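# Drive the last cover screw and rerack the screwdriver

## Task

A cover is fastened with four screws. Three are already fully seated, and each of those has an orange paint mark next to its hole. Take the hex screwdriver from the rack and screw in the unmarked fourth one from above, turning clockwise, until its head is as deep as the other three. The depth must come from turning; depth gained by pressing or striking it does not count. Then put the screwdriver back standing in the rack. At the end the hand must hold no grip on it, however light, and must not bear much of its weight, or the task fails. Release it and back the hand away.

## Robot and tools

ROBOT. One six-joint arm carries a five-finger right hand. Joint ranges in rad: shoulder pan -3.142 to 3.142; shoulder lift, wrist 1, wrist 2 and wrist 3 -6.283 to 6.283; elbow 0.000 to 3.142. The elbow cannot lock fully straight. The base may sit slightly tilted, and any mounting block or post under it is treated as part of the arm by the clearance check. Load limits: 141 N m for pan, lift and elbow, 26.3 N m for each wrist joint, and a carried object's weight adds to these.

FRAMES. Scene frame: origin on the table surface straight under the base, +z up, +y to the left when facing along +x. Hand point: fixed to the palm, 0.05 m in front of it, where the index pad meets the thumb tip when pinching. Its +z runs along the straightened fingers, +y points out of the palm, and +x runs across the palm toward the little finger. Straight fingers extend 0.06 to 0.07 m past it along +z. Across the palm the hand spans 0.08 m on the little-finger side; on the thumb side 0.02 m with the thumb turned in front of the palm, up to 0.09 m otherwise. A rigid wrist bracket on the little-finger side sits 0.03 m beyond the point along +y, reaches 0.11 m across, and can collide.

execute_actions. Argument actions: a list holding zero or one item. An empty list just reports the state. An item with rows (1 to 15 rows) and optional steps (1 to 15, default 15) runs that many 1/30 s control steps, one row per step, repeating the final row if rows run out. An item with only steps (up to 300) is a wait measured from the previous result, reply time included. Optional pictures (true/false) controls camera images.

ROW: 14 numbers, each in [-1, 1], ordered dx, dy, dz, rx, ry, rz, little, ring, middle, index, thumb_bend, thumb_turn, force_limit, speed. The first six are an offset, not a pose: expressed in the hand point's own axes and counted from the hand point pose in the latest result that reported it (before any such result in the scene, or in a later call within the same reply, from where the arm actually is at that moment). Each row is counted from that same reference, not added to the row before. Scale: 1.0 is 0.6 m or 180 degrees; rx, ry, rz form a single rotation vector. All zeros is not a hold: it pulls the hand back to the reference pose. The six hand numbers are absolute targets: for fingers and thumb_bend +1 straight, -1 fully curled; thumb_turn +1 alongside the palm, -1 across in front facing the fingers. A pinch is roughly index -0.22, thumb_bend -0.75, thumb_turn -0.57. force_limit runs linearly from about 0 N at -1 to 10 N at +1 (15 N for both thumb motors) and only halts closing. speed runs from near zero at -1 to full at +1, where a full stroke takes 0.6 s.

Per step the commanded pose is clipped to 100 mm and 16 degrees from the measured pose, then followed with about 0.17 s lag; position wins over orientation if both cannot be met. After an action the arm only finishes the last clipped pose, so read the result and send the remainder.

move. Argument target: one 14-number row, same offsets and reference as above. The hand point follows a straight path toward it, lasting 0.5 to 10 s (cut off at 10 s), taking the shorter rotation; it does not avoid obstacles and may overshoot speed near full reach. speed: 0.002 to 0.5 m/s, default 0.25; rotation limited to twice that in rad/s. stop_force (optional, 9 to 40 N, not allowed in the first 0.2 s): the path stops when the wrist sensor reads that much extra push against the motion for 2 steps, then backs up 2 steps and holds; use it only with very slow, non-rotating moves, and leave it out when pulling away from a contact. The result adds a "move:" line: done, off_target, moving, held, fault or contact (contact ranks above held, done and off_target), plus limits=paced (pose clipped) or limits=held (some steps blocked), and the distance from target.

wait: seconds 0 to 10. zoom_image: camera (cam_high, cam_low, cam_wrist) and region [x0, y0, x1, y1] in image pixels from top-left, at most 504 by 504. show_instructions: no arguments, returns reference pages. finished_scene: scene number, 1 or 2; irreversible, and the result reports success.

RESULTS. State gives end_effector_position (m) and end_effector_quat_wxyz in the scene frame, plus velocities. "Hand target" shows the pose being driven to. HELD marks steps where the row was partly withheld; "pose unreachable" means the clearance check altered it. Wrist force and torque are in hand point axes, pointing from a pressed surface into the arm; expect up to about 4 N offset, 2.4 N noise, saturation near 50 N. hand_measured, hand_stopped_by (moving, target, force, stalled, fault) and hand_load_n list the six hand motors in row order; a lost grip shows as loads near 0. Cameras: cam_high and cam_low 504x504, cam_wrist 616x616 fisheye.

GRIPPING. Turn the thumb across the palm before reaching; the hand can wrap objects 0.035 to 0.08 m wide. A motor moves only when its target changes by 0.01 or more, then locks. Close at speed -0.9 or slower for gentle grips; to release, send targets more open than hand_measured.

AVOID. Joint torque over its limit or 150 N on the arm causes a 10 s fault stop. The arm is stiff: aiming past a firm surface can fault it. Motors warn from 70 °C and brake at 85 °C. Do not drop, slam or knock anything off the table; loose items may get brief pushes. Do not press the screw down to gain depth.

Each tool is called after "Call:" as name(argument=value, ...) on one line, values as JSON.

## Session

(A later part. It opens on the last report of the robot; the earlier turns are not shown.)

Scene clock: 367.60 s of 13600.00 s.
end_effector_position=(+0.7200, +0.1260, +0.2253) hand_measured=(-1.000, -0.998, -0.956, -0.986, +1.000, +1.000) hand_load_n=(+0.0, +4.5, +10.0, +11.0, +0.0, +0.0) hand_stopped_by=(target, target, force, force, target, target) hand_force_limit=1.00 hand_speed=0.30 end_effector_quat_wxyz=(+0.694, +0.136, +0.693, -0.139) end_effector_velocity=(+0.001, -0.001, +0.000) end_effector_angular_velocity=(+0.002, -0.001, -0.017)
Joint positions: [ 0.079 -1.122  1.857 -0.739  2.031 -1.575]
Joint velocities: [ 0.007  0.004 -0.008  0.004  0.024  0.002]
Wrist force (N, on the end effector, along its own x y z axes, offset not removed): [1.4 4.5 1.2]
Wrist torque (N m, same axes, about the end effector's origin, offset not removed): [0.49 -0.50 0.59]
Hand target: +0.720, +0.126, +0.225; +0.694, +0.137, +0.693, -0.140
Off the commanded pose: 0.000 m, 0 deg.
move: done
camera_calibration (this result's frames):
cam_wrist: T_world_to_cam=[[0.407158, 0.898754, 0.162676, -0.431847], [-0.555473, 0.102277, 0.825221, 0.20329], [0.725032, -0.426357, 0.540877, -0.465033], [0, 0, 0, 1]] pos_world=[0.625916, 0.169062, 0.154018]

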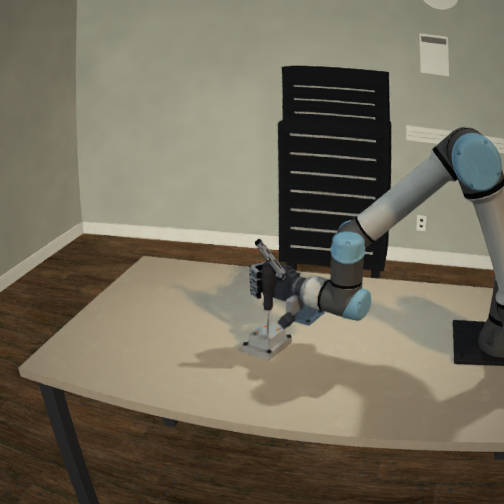

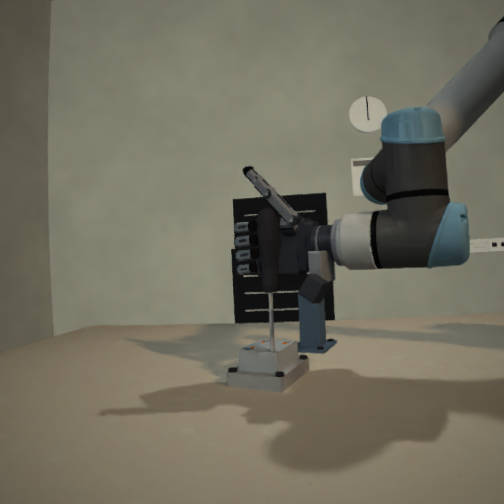

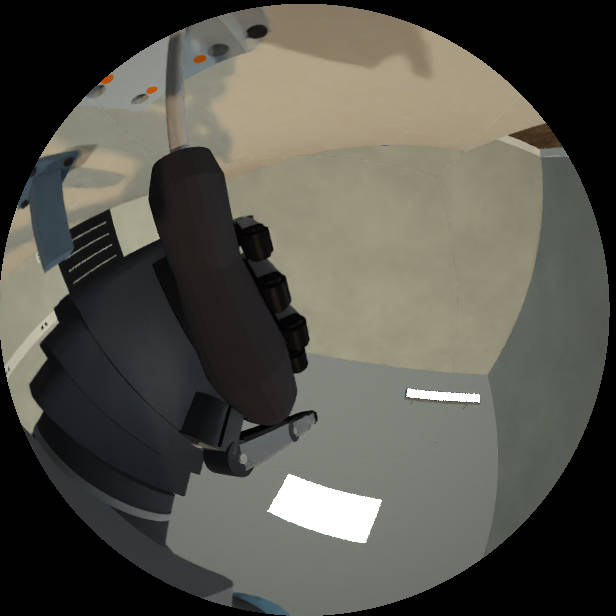

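Call:
move(target=[0,0.0401,-0.0362,-0.1667,0,0,-0.9,-0.9,-0.88,-0.9,1,1,1,0.6], speed=0.3)

Call:
move(target=[0,0.0398,-0.0367,-0.1667,0,0,-0.9,-0.9,-0.88,-0.9,1,1,1,0.6], speed=0.3)

Call:
move(target=[0,0,0,0,0,0,-1,-1,-1,-1,1,1,1,0.5])

Call:
move(target=[0.0002,-0.0528,0.0118,0.1667,0,0,-1,-1,-1,-1,1,1,1,0.5], speed=0.3)

Call:
move(target=[0.0002,-0.0528,0.0118,0.1667,0,0,-1,-1,-1,-1,1,1,1,0.5], speed=0.3)

Call:
move(target=[0,0.0401,-0.0363,-0.1667,0,0,-0.9,-0.9,-0.88,-0.9,1,1,1,0.6], speed=0.3)

Call:
move(target=[0,0.0398,-0.0367,-0.1667,0,0,-0.9,-0.9,-0.88,-0.9,1,1,1,0.6], speed=0.3)

Call:
move(target=[0,0,0,0,0,0,-1,-1,-1,-1,1,1,1,0.5])

Call:
move(target=[0.0002,-0.0528,0.0118,0.1667,0,0,-1,-1,-1,-1,1,1,1,0.5], speed=0.3)

Call:
move(target=[0.0002,-0.0528,0.0118,0.1667,0,0,-1,-1,-1,-1,1,1,1,0.5], speed=0.3)

Call:
zoom_image(camera="cam_low", region=[220,260,330,370])

Scene clock: 372.73 s of 13600.00 s.
end_effector_position=(+0.7090, +0.1564, +0.2251) hand_measured=(-0.900, -0.900, -0.880, -0.900, +1.000, +1.000) hand_load_n=(+0.0, +0.0, +0.0, +0.0, +0.0, +0.0) hand_stopped_by=(target, target, target, target, target, target) hand_force_limit=1.00 hand_speed=0.60 end_effector_quat_wxyz=(+0.706, -0.048, +0.705, +0.044) end_effector_velocity=(+0.000, +0.001, +0.000) end_effector_angular_velocity=(-0.000, -0.000, +0.016)
Joint positions: [-0.14  -1.162  1.921 -0.76   1.29  -1.574]
Joint velocities: [-0.005  0.002 -0.004  0.002 -0.021 -0.   ]
Wrist force (N, on the end effector, along its own x y z axes, offset not removed): [0.2 1.8 1.0]
Wrist torque (N m, same axes, about the end effector's origin, offset not removed): [0.31 -0.08 0.07]
Hand target: +0.709, +0.156, +0.225; +0.706, -0.048, +0.705, +0.045
Off the commanded pose: 0.000 m, 0 deg.
After step 90, 0.63 s passed at rest.
move: done
camera_calibration (this result's frames):
cam_wrist: T_world_to_cam=[[-0.0944875, 0.982347, 0.161453, -0.111771], [-0.530445, -0.186919, 0.826855, 0.221331], [0.842437, -0.00751458, 0.538742, -0.592208], [0, 0, 0, 1]] pos_world=[0.605741, 0.146719, 0.154084]

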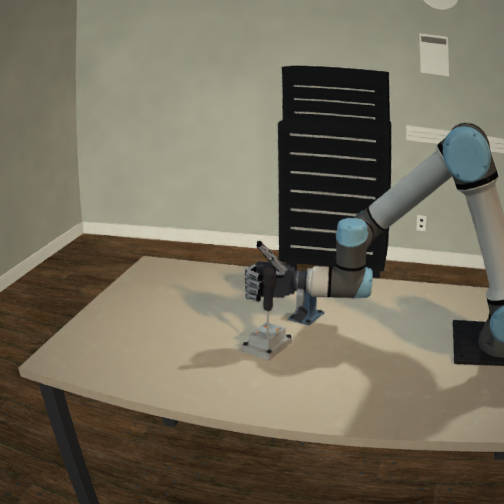

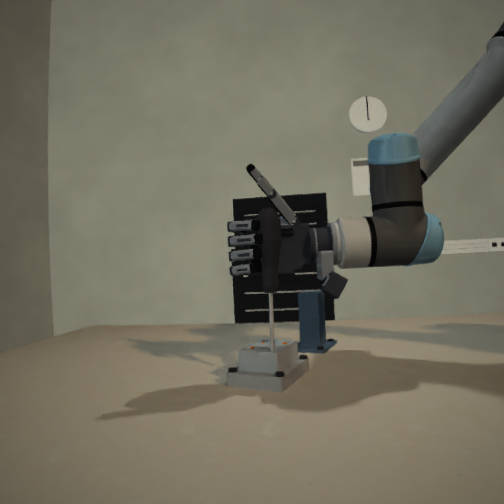

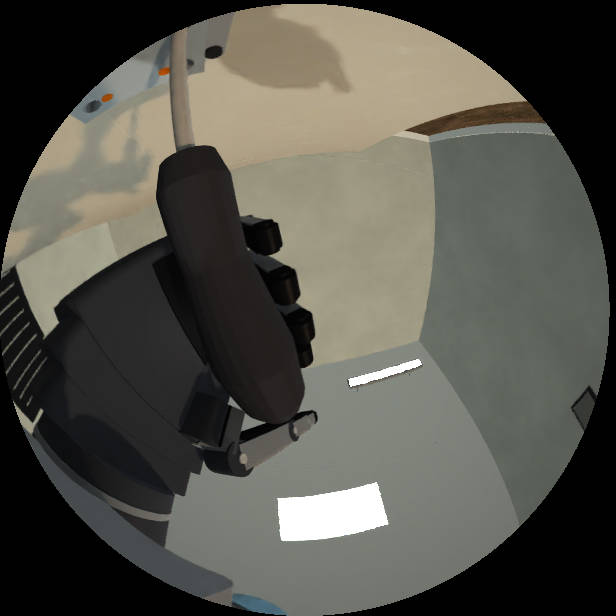

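Scene clock: 374.23 s of 13600.00 s.
end_effector_position=(+0.6839, +0.1770, +0.2249) hand_measured=(-0.900, -0.900, -0.880, -0.900, +1.000, +1.000) hand_load_n=(+0.0, +0.0, +0.0, +0.0, +0.0, +0.0) hand_stopped_by=(target, target, target, target, target, target) hand_force_limit=1.00 hand_speed=0.60 end_effector_quat_wxyz=(+0.670, -0.228, +0.670, +0.225) end_effector_velocity=(-0.000, +0.001, -0.000) end_effector_angular_velocity=(-0.001, +0.002, +0.015)
Joint positions: [-0.292 -1.069  1.767 -0.697  0.616 -1.576]
Joint velocities: [-0.001  0.005 -0.01   0.008 -0.016 -0.002]
Wrist force (N, on the end effector, along its own x y z axes, offset not removed): [-0.4 2.2 0.6]
Wrist torque (N m, same axes, about the end effector's origin, offset not removed): [0.32 0.00 0.07]
Hand target: +0.684, +0.177, +0.225; +0.669, -0.229, +0.670, +0.225
Off the commanded pose: 0.000 m, 0 deg.
move: done
camera_calibration (this result's frames):
cam_wrist: T_world_to_cam=[[-0.571209, 0.804696, 0.161818, 0.223031], [-0.364581, -0.425367, 0.828338, 0.140537], [0.735392, 0.414158, 0.53635, -0.571749], [0, 0, 0, 1]] pos_world=[0.599095, 0.117102, 0.154155]

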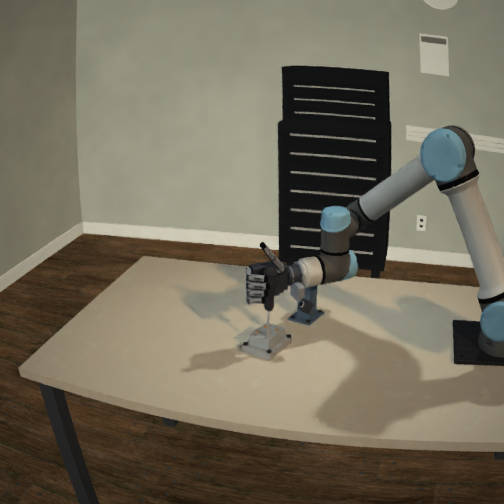

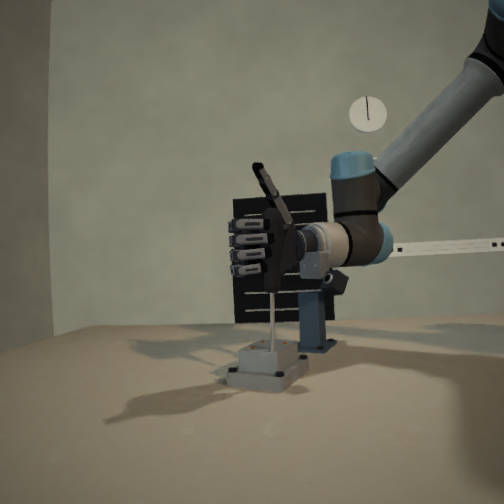

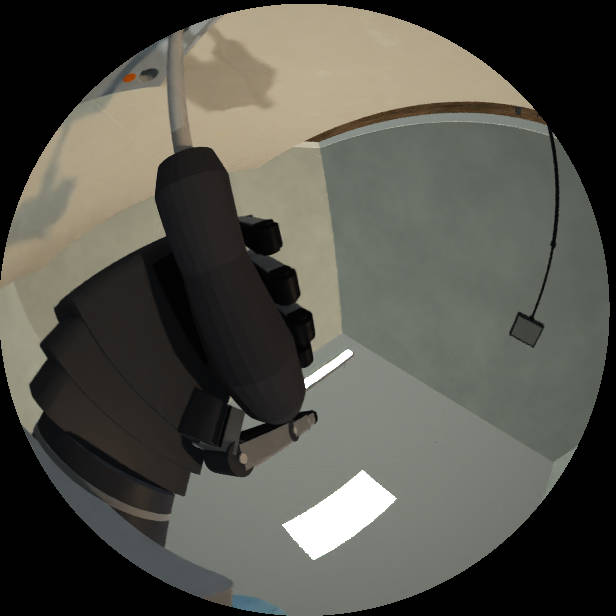

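Scene clock: 374.73 s of 13600.00 s.
end_effector_position=(+0.6840, +0.1770, +0.2250) hand_measured=(-1.000, -0.998, -0.942, -0.982, +1.000, +1.000) hand_load_n=(+0.0, +7.5, +10.0, +11.5, +0.0, -0.5) hand_stopped_by=(target, target, force, force, target, target) hand_force_limit=1.00 hand_speed=0.50 end_effector_quat_wxyz=(+0.670, -0.228, +0.670, +0.225) end_effector_velocity=(-0.000, +0.000, +0.000) end_effector_angular_velocity=(-0.001, -0.002, +0.001)
Joint positions: [-0.292 -1.069  1.767 -0.697  0.616 -1.576]
Joint velocities: [ 0.    -0.001  0.    -0.002 -0.001 -0.   ]
Wrist force (N, on the end effector, along its own x y z axes, offset not removed): [0.9 3.6 4.7]
Wrist torque (N m, same axes, about the end effector's origin, offset not removed): [0.24 -0.74 0.44]
Hand target: +0.684, +0.177, +0.225; +0.670, -0.228, +0.670, +0.225
Off the commanded pose: 0.000 m, 0 deg.
move: done
camera_calibration (this result's frames):
cam_wrist: T_world_to_cam=[[-0.57121, 0.804727, 0.161658, 0.223148], [-0.364712, -0.425278, 0.828326, 0.140575], [0.735326, 0.414189, 0.536416, -0.5718], [0, 0, 0, 1]] pos_world=[0.599194, 0.117043, 0.154207]

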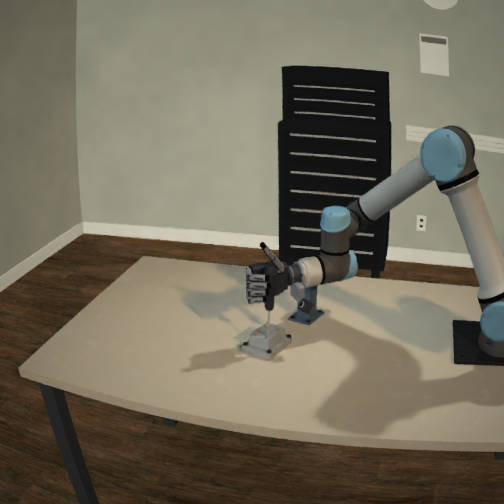

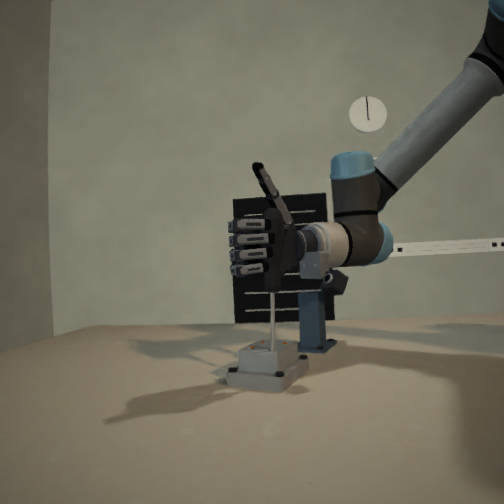

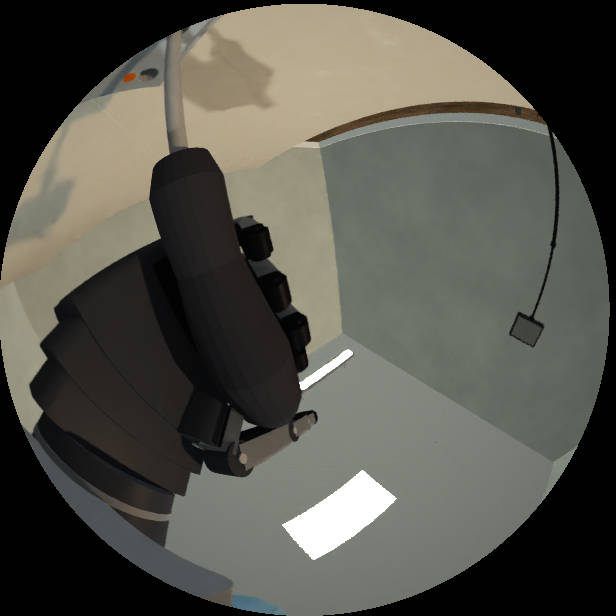

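Scene clock: 376.23 s of 13600.00 s.
end_effector_position=(+0.7088, +0.1562, +0.2251) hand_measured=(-1.000, -0.998, -0.942, -0.982, +1.000, +1.000) hand_load_n=(+0.0, +7.5, +10.5, +11.0, +0.0, -0.5) hand_stopped_by=(target, target, force, force, target, target) hand_force_limit=1.00 hand_speed=0.50 end_effector_quat_wxyz=(+0.706, -0.048, +0.705, +0.044) end_effector_velocity=(+0.001, -0.000, -0.000) end_effector_angular_velocity=(+0.000, +0.000, -0.015)
Joint positions: [-0.14  -1.163  1.921 -0.761  1.29  -1.574]
Joint velocities: [ 0.008  0.001 -0.    -0.001  0.022  0.   ]
Wrist force (N, on the end effector, along its own x y z axes, offset not removed): [-1.1 5.6 4.0]
Wrist torque (N m, same axes, about the end effector's origin, offset not removed): [0.53 -0.44 0.58]
Hand target: +0.709, +0.156, +0.225; +0.706, -0.047, +0.705, +0.044
Off the commanded pose: 0.000 m, 0 deg.
move: done
camera_calibration (this result's frames):
cam_wrist: T_world_to_cam=[[-0.0946541, 0.982332, 0.161445, -0.111479], [-0.530666, -0.187, 0.826695, 0.221445], [0.842279, -0.00742347, 0.53899, -0.592045], [0, 0, 0, 1]] pos_world=[0.605629, 0.146524, 0.154037]

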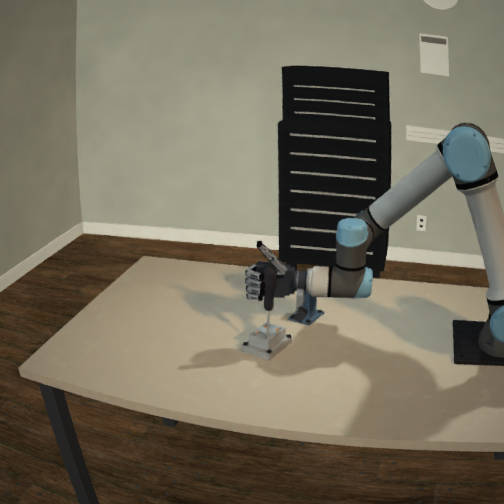

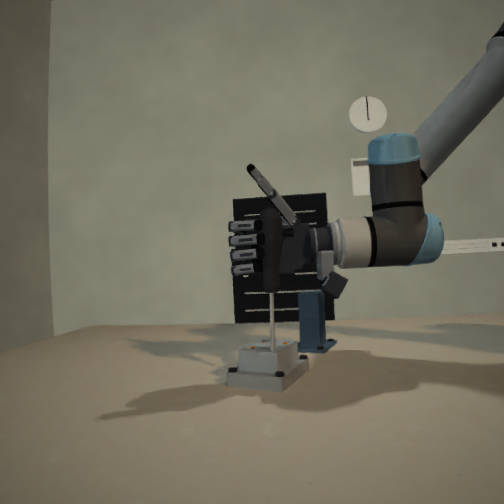

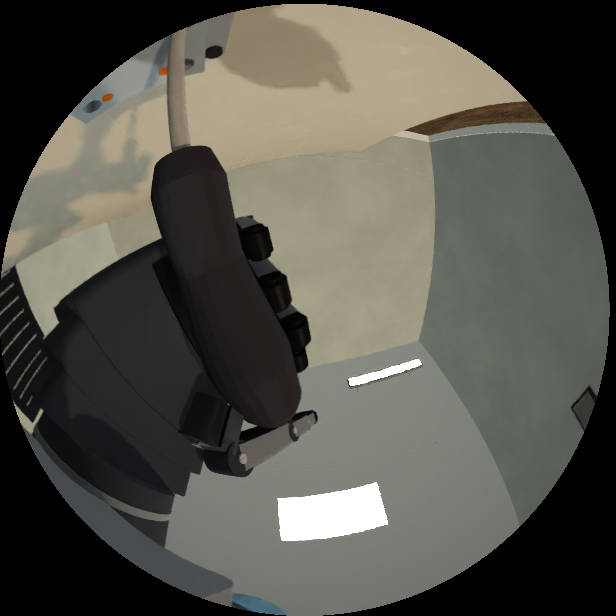

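Scene clock: 377.73 s of 13600.00 s.
end_effector_position=(+0.7199, +0.1258, +0.2252) hand_measured=(-1.000, -0.998, -0.942, -0.982, +1.000, +1.000) hand_load_n=(+0.0, +6.5, +10.0, +11.5, +0.0, +0.0) hand_stopped_by=(target, target, force, force, target, target) hand_force_limit=1.00 hand_speed=0.50 end_effector_quat_wxyz=(+0.695, +0.136, +0.693, -0.139) end_effector_velocity=(+0.001, -0.000, +0.000) end_effector_angular_velocity=(+0.001, +0.000, -0.014)
Joint positions: [ 0.078 -1.122  1.857 -0.74   2.03  -1.575]
Joint velocities: [ 0.006  0.004 -0.008  0.004  0.021  0.001]
Wrist force (N, on the end effector, along its own x y z axes, offset not removed): [-3.5 5.1 2.4]
Wrist torque (N m, same axes, about the end effector's origin, offset not removed): [0.52 -0.19 0.41]
Hand target: +0.720, +0.126, +0.225; +0.694, +0.137, +0.693, -0.140
Off the commanded pose: 0.000 m, 0 deg.
move: done
camera_calibration (this result's frames):
cam_wrist: T_world_to_cam=[[0.406948, 0.898833, 0.162764, -0.431541], [-0.555755, 0.102218, 0.825038, 0.203669], [0.724934, -0.426205, 0.541128, -0.464984], [0, 0, 0, 1]] pos_world=[0.625888, 0.168887, 0.153821]

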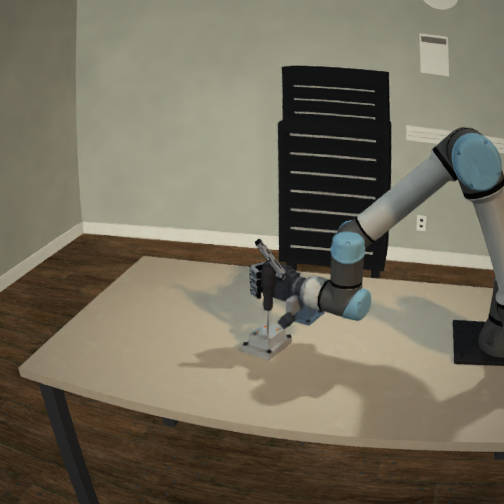

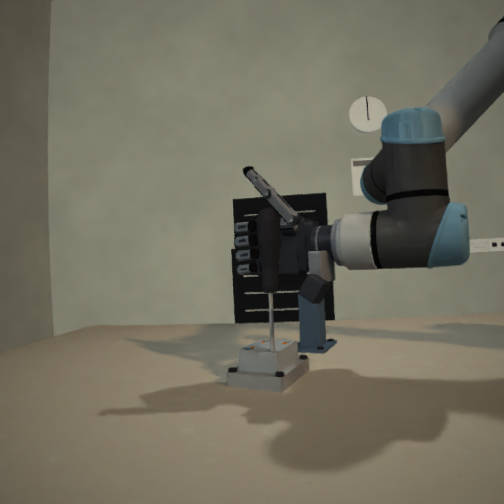

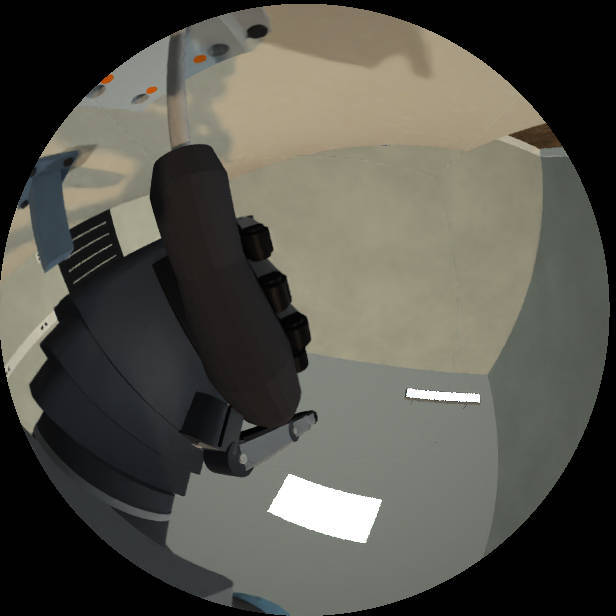

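Scene clock: 379.23 s of 13600.00 s.
end_effector_position=(+0.7088, +0.1562, +0.2250) hand_measured=(-0.900, -0.900, -0.880, -0.900, +1.000, +1.000) hand_load_n=(+0.0, +0.0, +0.0, +0.0, +0.0, +0.0) hand_stopped_by=(target, target, target, target, target, target) hand_force_limit=1.00 hand_speed=0.60 end_effector_quat_wxyz=(+0.706, -0.048, +0.705, +0.044) end_effector_velocity=(+0.001, -0.000, -0.000) end_effector_angular_velocity=(-0.000, +0.000, +0.013)
Joint positions: [-0.14  -1.162  1.921 -0.761  1.29  -1.574]
Joint velocities: [-0.007  0.003 -0.004  0.002 -0.02  -0.   ]
Wrist force (N, on the end effector, along its own x y z axes, offset not removed): [0.7 2.6 0.7]
Wrist torque (N m, same axes, about the end effector's origin, offset not removed): [0.48 -0.11 0.05]
Hand target: +0.709, +0.156, +0.225; +0.706, -0.048, +0.705, +0.045
Off the commanded pose: 0.000 m, 0 deg.
move: done
camera_calibration (this result's frames):
cam_wrist: T_world_to_cam=[[-0.0947245, 0.982335, 0.161385, -0.111436], [-0.530673, -0.186987, 0.826694, 0.221601], [0.842267, -0.00733447, 0.539011, -0.591998], [0, 0, 0, 1]] pos_world=[0.605662, 0.146562, 0.153882]

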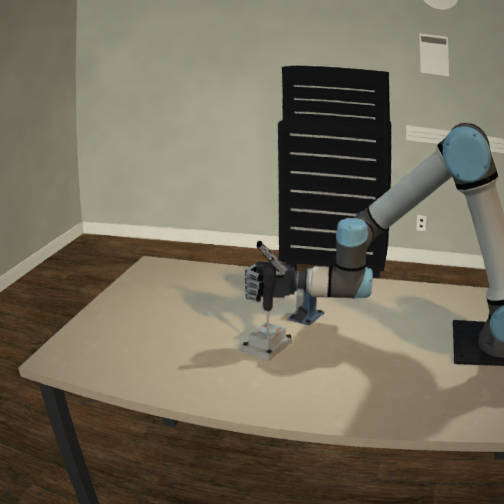

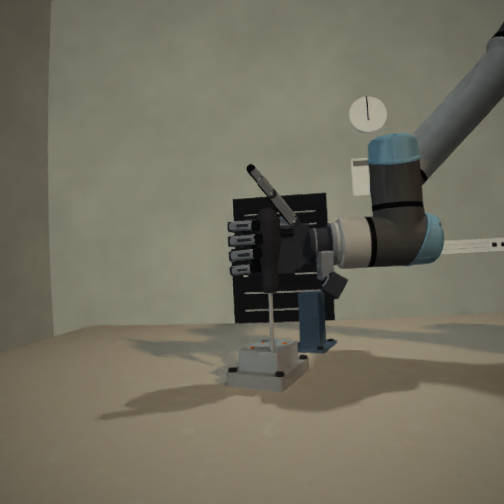

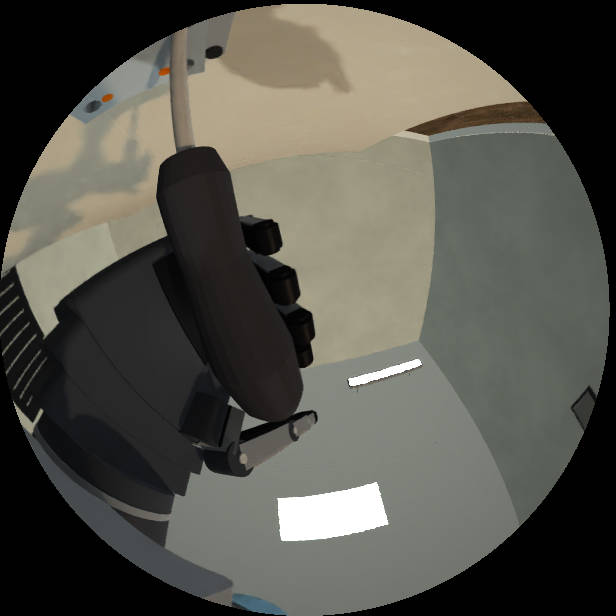

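Scene clock: 380.73 s of 13600.00 s.
end_effector_position=(+0.6838, +0.1769, +0.2247) hand_measured=(-0.900, -0.900, -0.880, -0.900, +1.000, +1.000) hand_load_n=(+0.0, +0.0, +0.0, +0.0, +0.0, +0.0) hand_stopped_by=(target, target, target, target, target, target) hand_force_limit=1.00 hand_speed=0.60 end_effector_quat_wxyz=(+0.670, -0.228, +0.670, +0.225) end_effector_velocity=(+0.000, +0.001, +0.000) end_effector_angular_velocity=(-0.002, -0.000, +0.013)
Joint positions: [-0.292 -1.069  1.768 -0.698  0.616 -1.576]
Joint velocities: [-0.001  0.005 -0.01   0.007 -0.014 -0.003]
Wrist force (N, on the end effector, along its own x y z axes, offset not removed): [-0.5 1.5 0.9]
Wrist torque (N m, same axes, about the end effector's origin, offset not removed): [0.20 -0.01 -0.08]
Hand target: +0.684, +0.177, +0.225; +0.669, -0.229, +0.670, +0.225
Off the commanded pose: 0.000 m, 0 deg.
move: done
camera_calibration (this result's frames):
cam_wrist: T_world_to_cam=[[-0.571412, 0.804594, 0.161604, 0.223316], [-0.364764, -0.425404, 0.828238, 0.140741], [0.735143, 0.414318, 0.536568, -0.571424], [0, 0, 0, 1]] pos_world=[0.599021, 0.116944, 0.153952]

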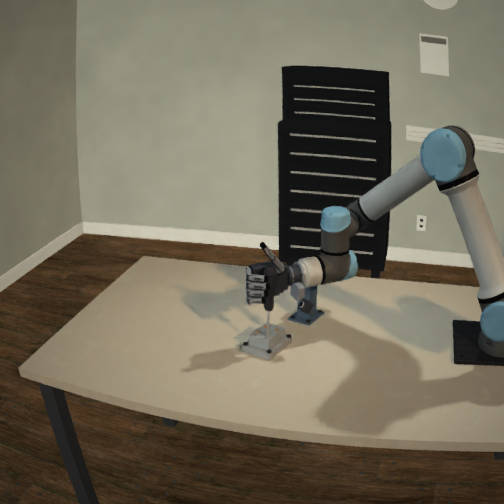

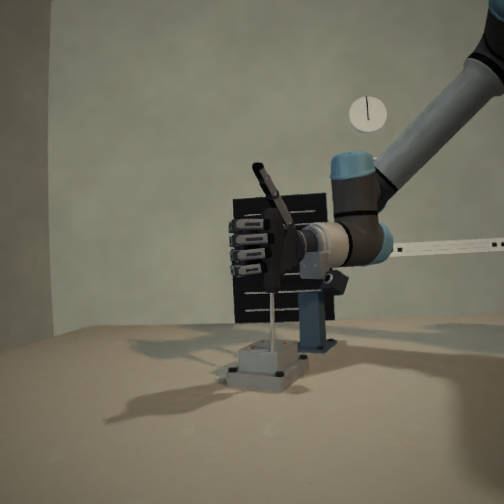

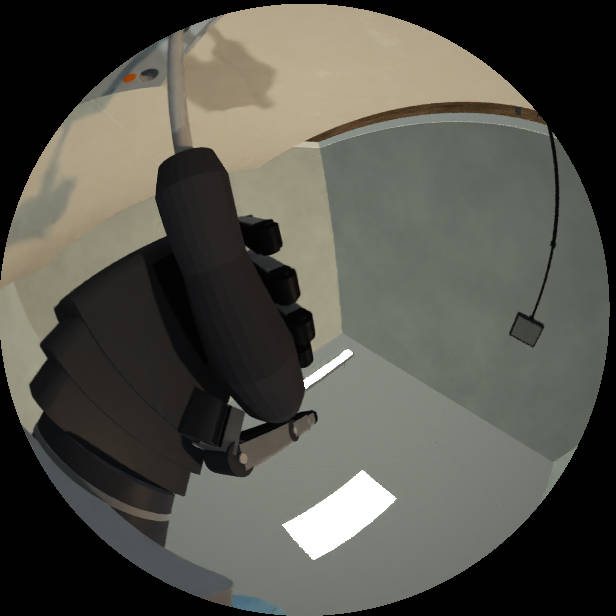

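Scene clock: 381.23 s of 13600.00 s.
end_effector_position=(+0.6839, +0.1768, +0.2248) hand_measured=(-1.000, -0.998, -0.942, -0.982, +1.000, +1.000) hand_load_n=(+0.0, +7.0, +10.0, +11.5, +0.0, -0.5) hand_stopped_by=(target, target, force, force, target, target) hand_force_limit=1.00 hand_speed=0.50 end_effector_quat_wxyz=(+0.670, -0.228, +0.670, +0.225) end_effector_velocity=(-0.000, +0.000, -0.000) end_effector_angular_velocity=(-0.000, -0.001, -0.000)
Joint positions: [-0.292 -1.069  1.768 -0.698  0.616 -1.576]
Joint velocities: [-0.    -0.     0.001 -0.002  0.     0.   ]
Wrist force (N, on the end effector, along its own x y z axes, offset not removed): [-1.0 3.8 4.4]
Wrist torque (N m, same axes, about the end effector's origin, offset not removed): [0.32 -0.56 0.40]
Hand target: +0.684, +0.177, +0.225; +0.670, -0.228, +0.670, +0.225
Off the commanded pose: 0.000 m, 0 deg.
move: done
camera_calibration (this result's frames):
cam_wrist: T_world_to_cam=[[-0.571419, 0.804626, 0.161426, 0.223442], [-0.364913, -0.425309, 0.828221, 0.140786], [0.735064, 0.414355, 0.536648, -0.571475], [0, 0, 0, 1]] pos_world=[0.599124, 0.116884, 0.15401]

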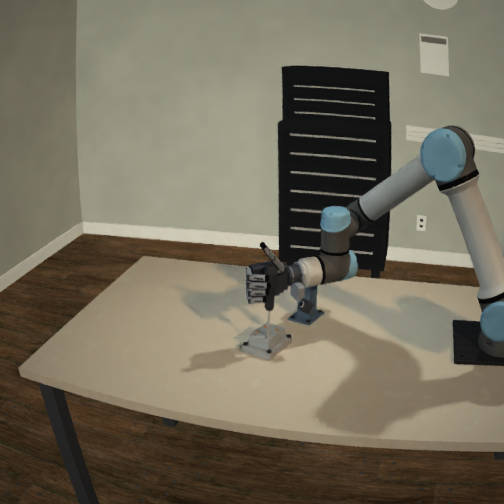

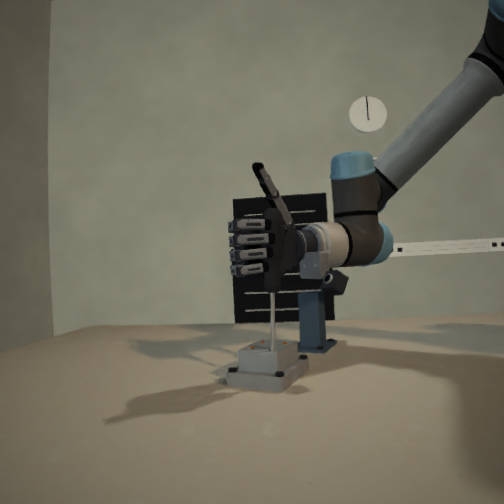

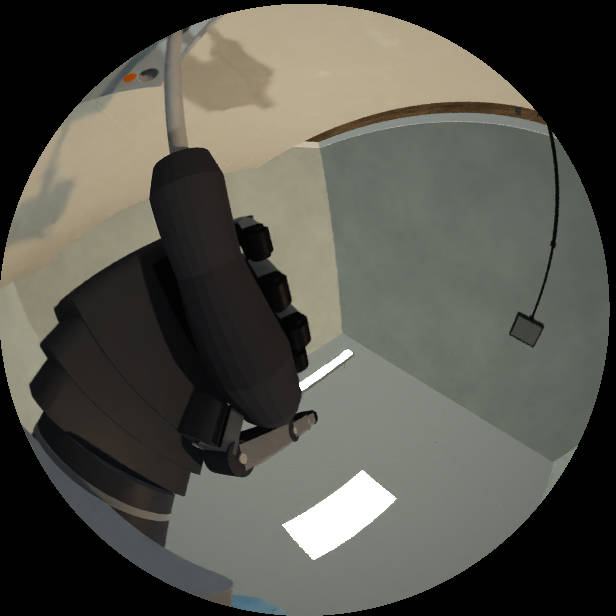

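Scene clock: 382.73 s of 13600.00 s.
end_effector_position=(+0.7087, +0.1560, +0.2250) hand_measured=(-1.000, -0.998, -0.942, -0.982, +1.000, +1.000) hand_load_n=(+0.0, +7.5, +10.5, +11.0, +0.0, -0.5) hand_stopped_by=(target, target, force, force, target, target) hand_force_limit=1.00 hand_speed=0.50 end_effector_quat_wxyz=(+0.706, -0.048, +0.705, +0.044) end_effector_velocity=(+0.001, -0.000, -0.001) end_effector_angular_velocity=(+0.001, +0.001, -0.015)
Joint positions: [-0.141 -1.162  1.922 -0.762  1.289 -1.574]
Joint velocities: [ 0.008  0.001  0.    -0.     0.023  0.   ]
Wrist force (N, on the end effector, along its own x y z axes, offset not removed): [-2.6 5.2 3.2]
Wrist torque (N m, same axes, about the end effector's origin, offset not removed): [0.54 -0.46 0.62]
Hand target: +0.709, +0.156, +0.225; +0.706, -0.047, +0.705, +0.044
Off the commanded pose: 0.000 m, 0 deg.
move: done
camera_calibration (this result's frames):
cam_wrist: T_world_to_cam=[[-0.0948991, 0.982322, 0.161365, -0.111136], [-0.530923, -0.187062, 0.826516, 0.221729], [0.84209, -0.00723648, 0.539289, -0.591842], [0, 0, 0, 1]] pos_world=[0.605558, 0.146365, 0.153845]

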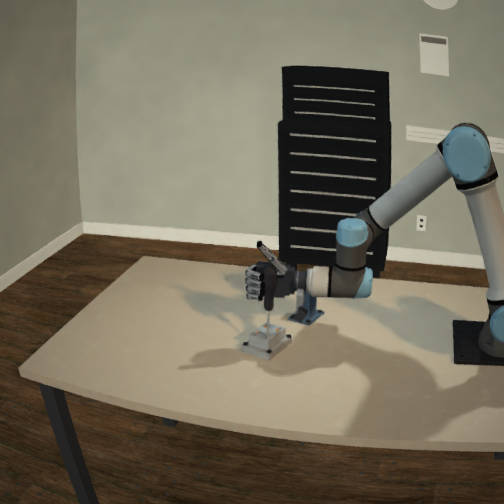

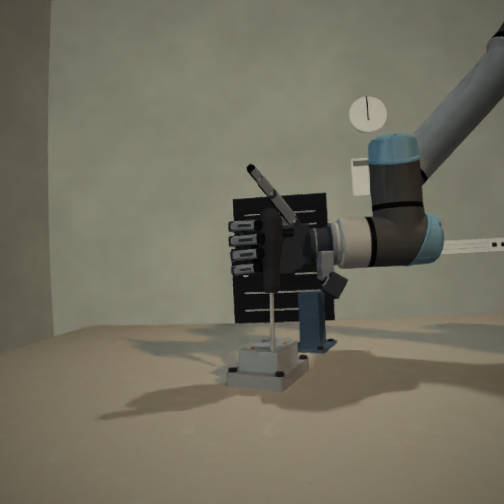

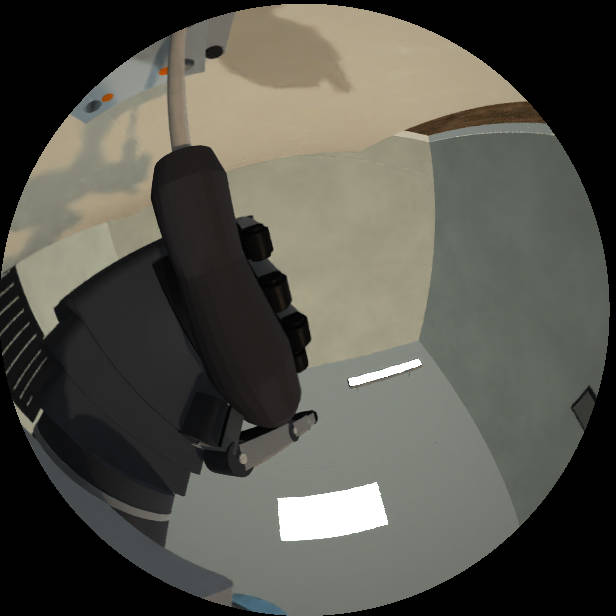

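Scene clock: 384.23 s of 13600.00 s.
end_effector_position=(+0.7199, +0.1257, +0.2250) hand_measured=(-1.000, -0.998, -0.942, -0.982, +1.000, +1.000) hand_load_n=(+0.0, +6.5, +10.0, +11.5, +0.0, +0.0) hand_stopped_by=(target, target, force, force, target, target) hand_force_limit=1.00 hand_speed=0.50 end_effector_quat_wxyz=(+0.695, +0.136, +0.693, -0.139) end_effector_velocity=(+0.001, -0.000, +0.000) end_effector_angular_velocity=(+0.001, +0.000, -0.015)
Joint positions: [ 0.078 -1.122  1.858 -0.741  2.03  -1.575]
Joint velocities: [ 0.007  0.005 -0.009  0.004  0.022  0.001]
Wrist force (N, on the end effector, along its own x y z axes, offset not removed): [-5.2 4.5 2.7]
Wrist torque (N m, same axes, about the end effector's origin, offset not removed): [0.46 -0.13 0.36]
Hand target: +0.720, +0.126, +0.225; +0.695, +0.137, +0.692, -0.140
Off the commanded pose: 0.000 m, 0 deg.
move: done
camera_calibration (this result's frames):
cam_wrist: T_world_to_cam=[[0.406723, 0.898919, 0.162854, -0.431225], [-0.556055, 0.102157, 0.824844, 0.204027], [0.724831, -0.426039, 0.541398, -0.464897], [0, 0, 0, 1]] pos_world=[0.625811, 0.16873, 0.15363]

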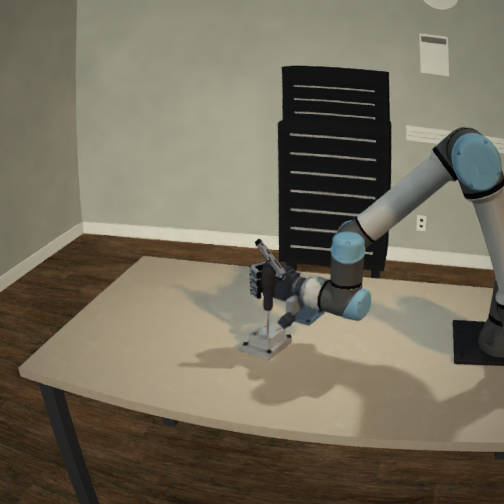

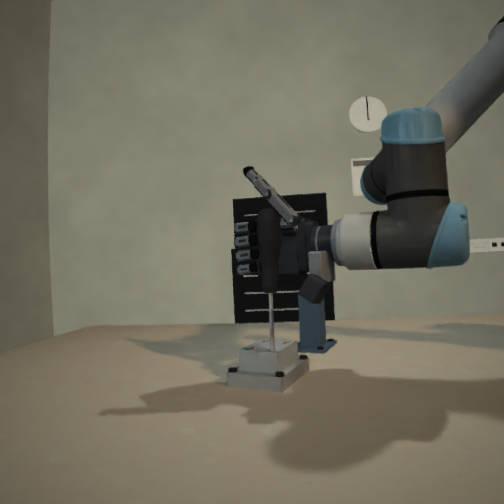

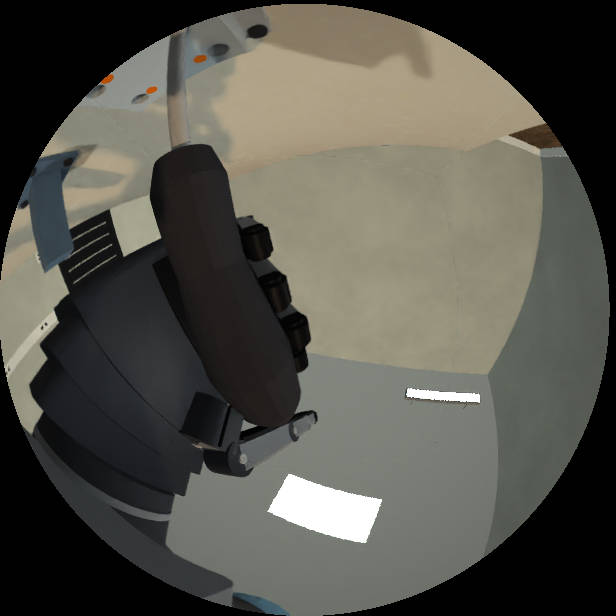

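Region (220, 260, 330, 370) of cam_low's 504x504 image, scaled by 4.582, with more detail than that image has.

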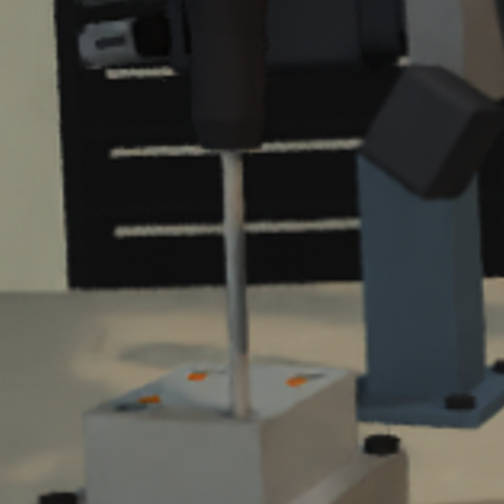

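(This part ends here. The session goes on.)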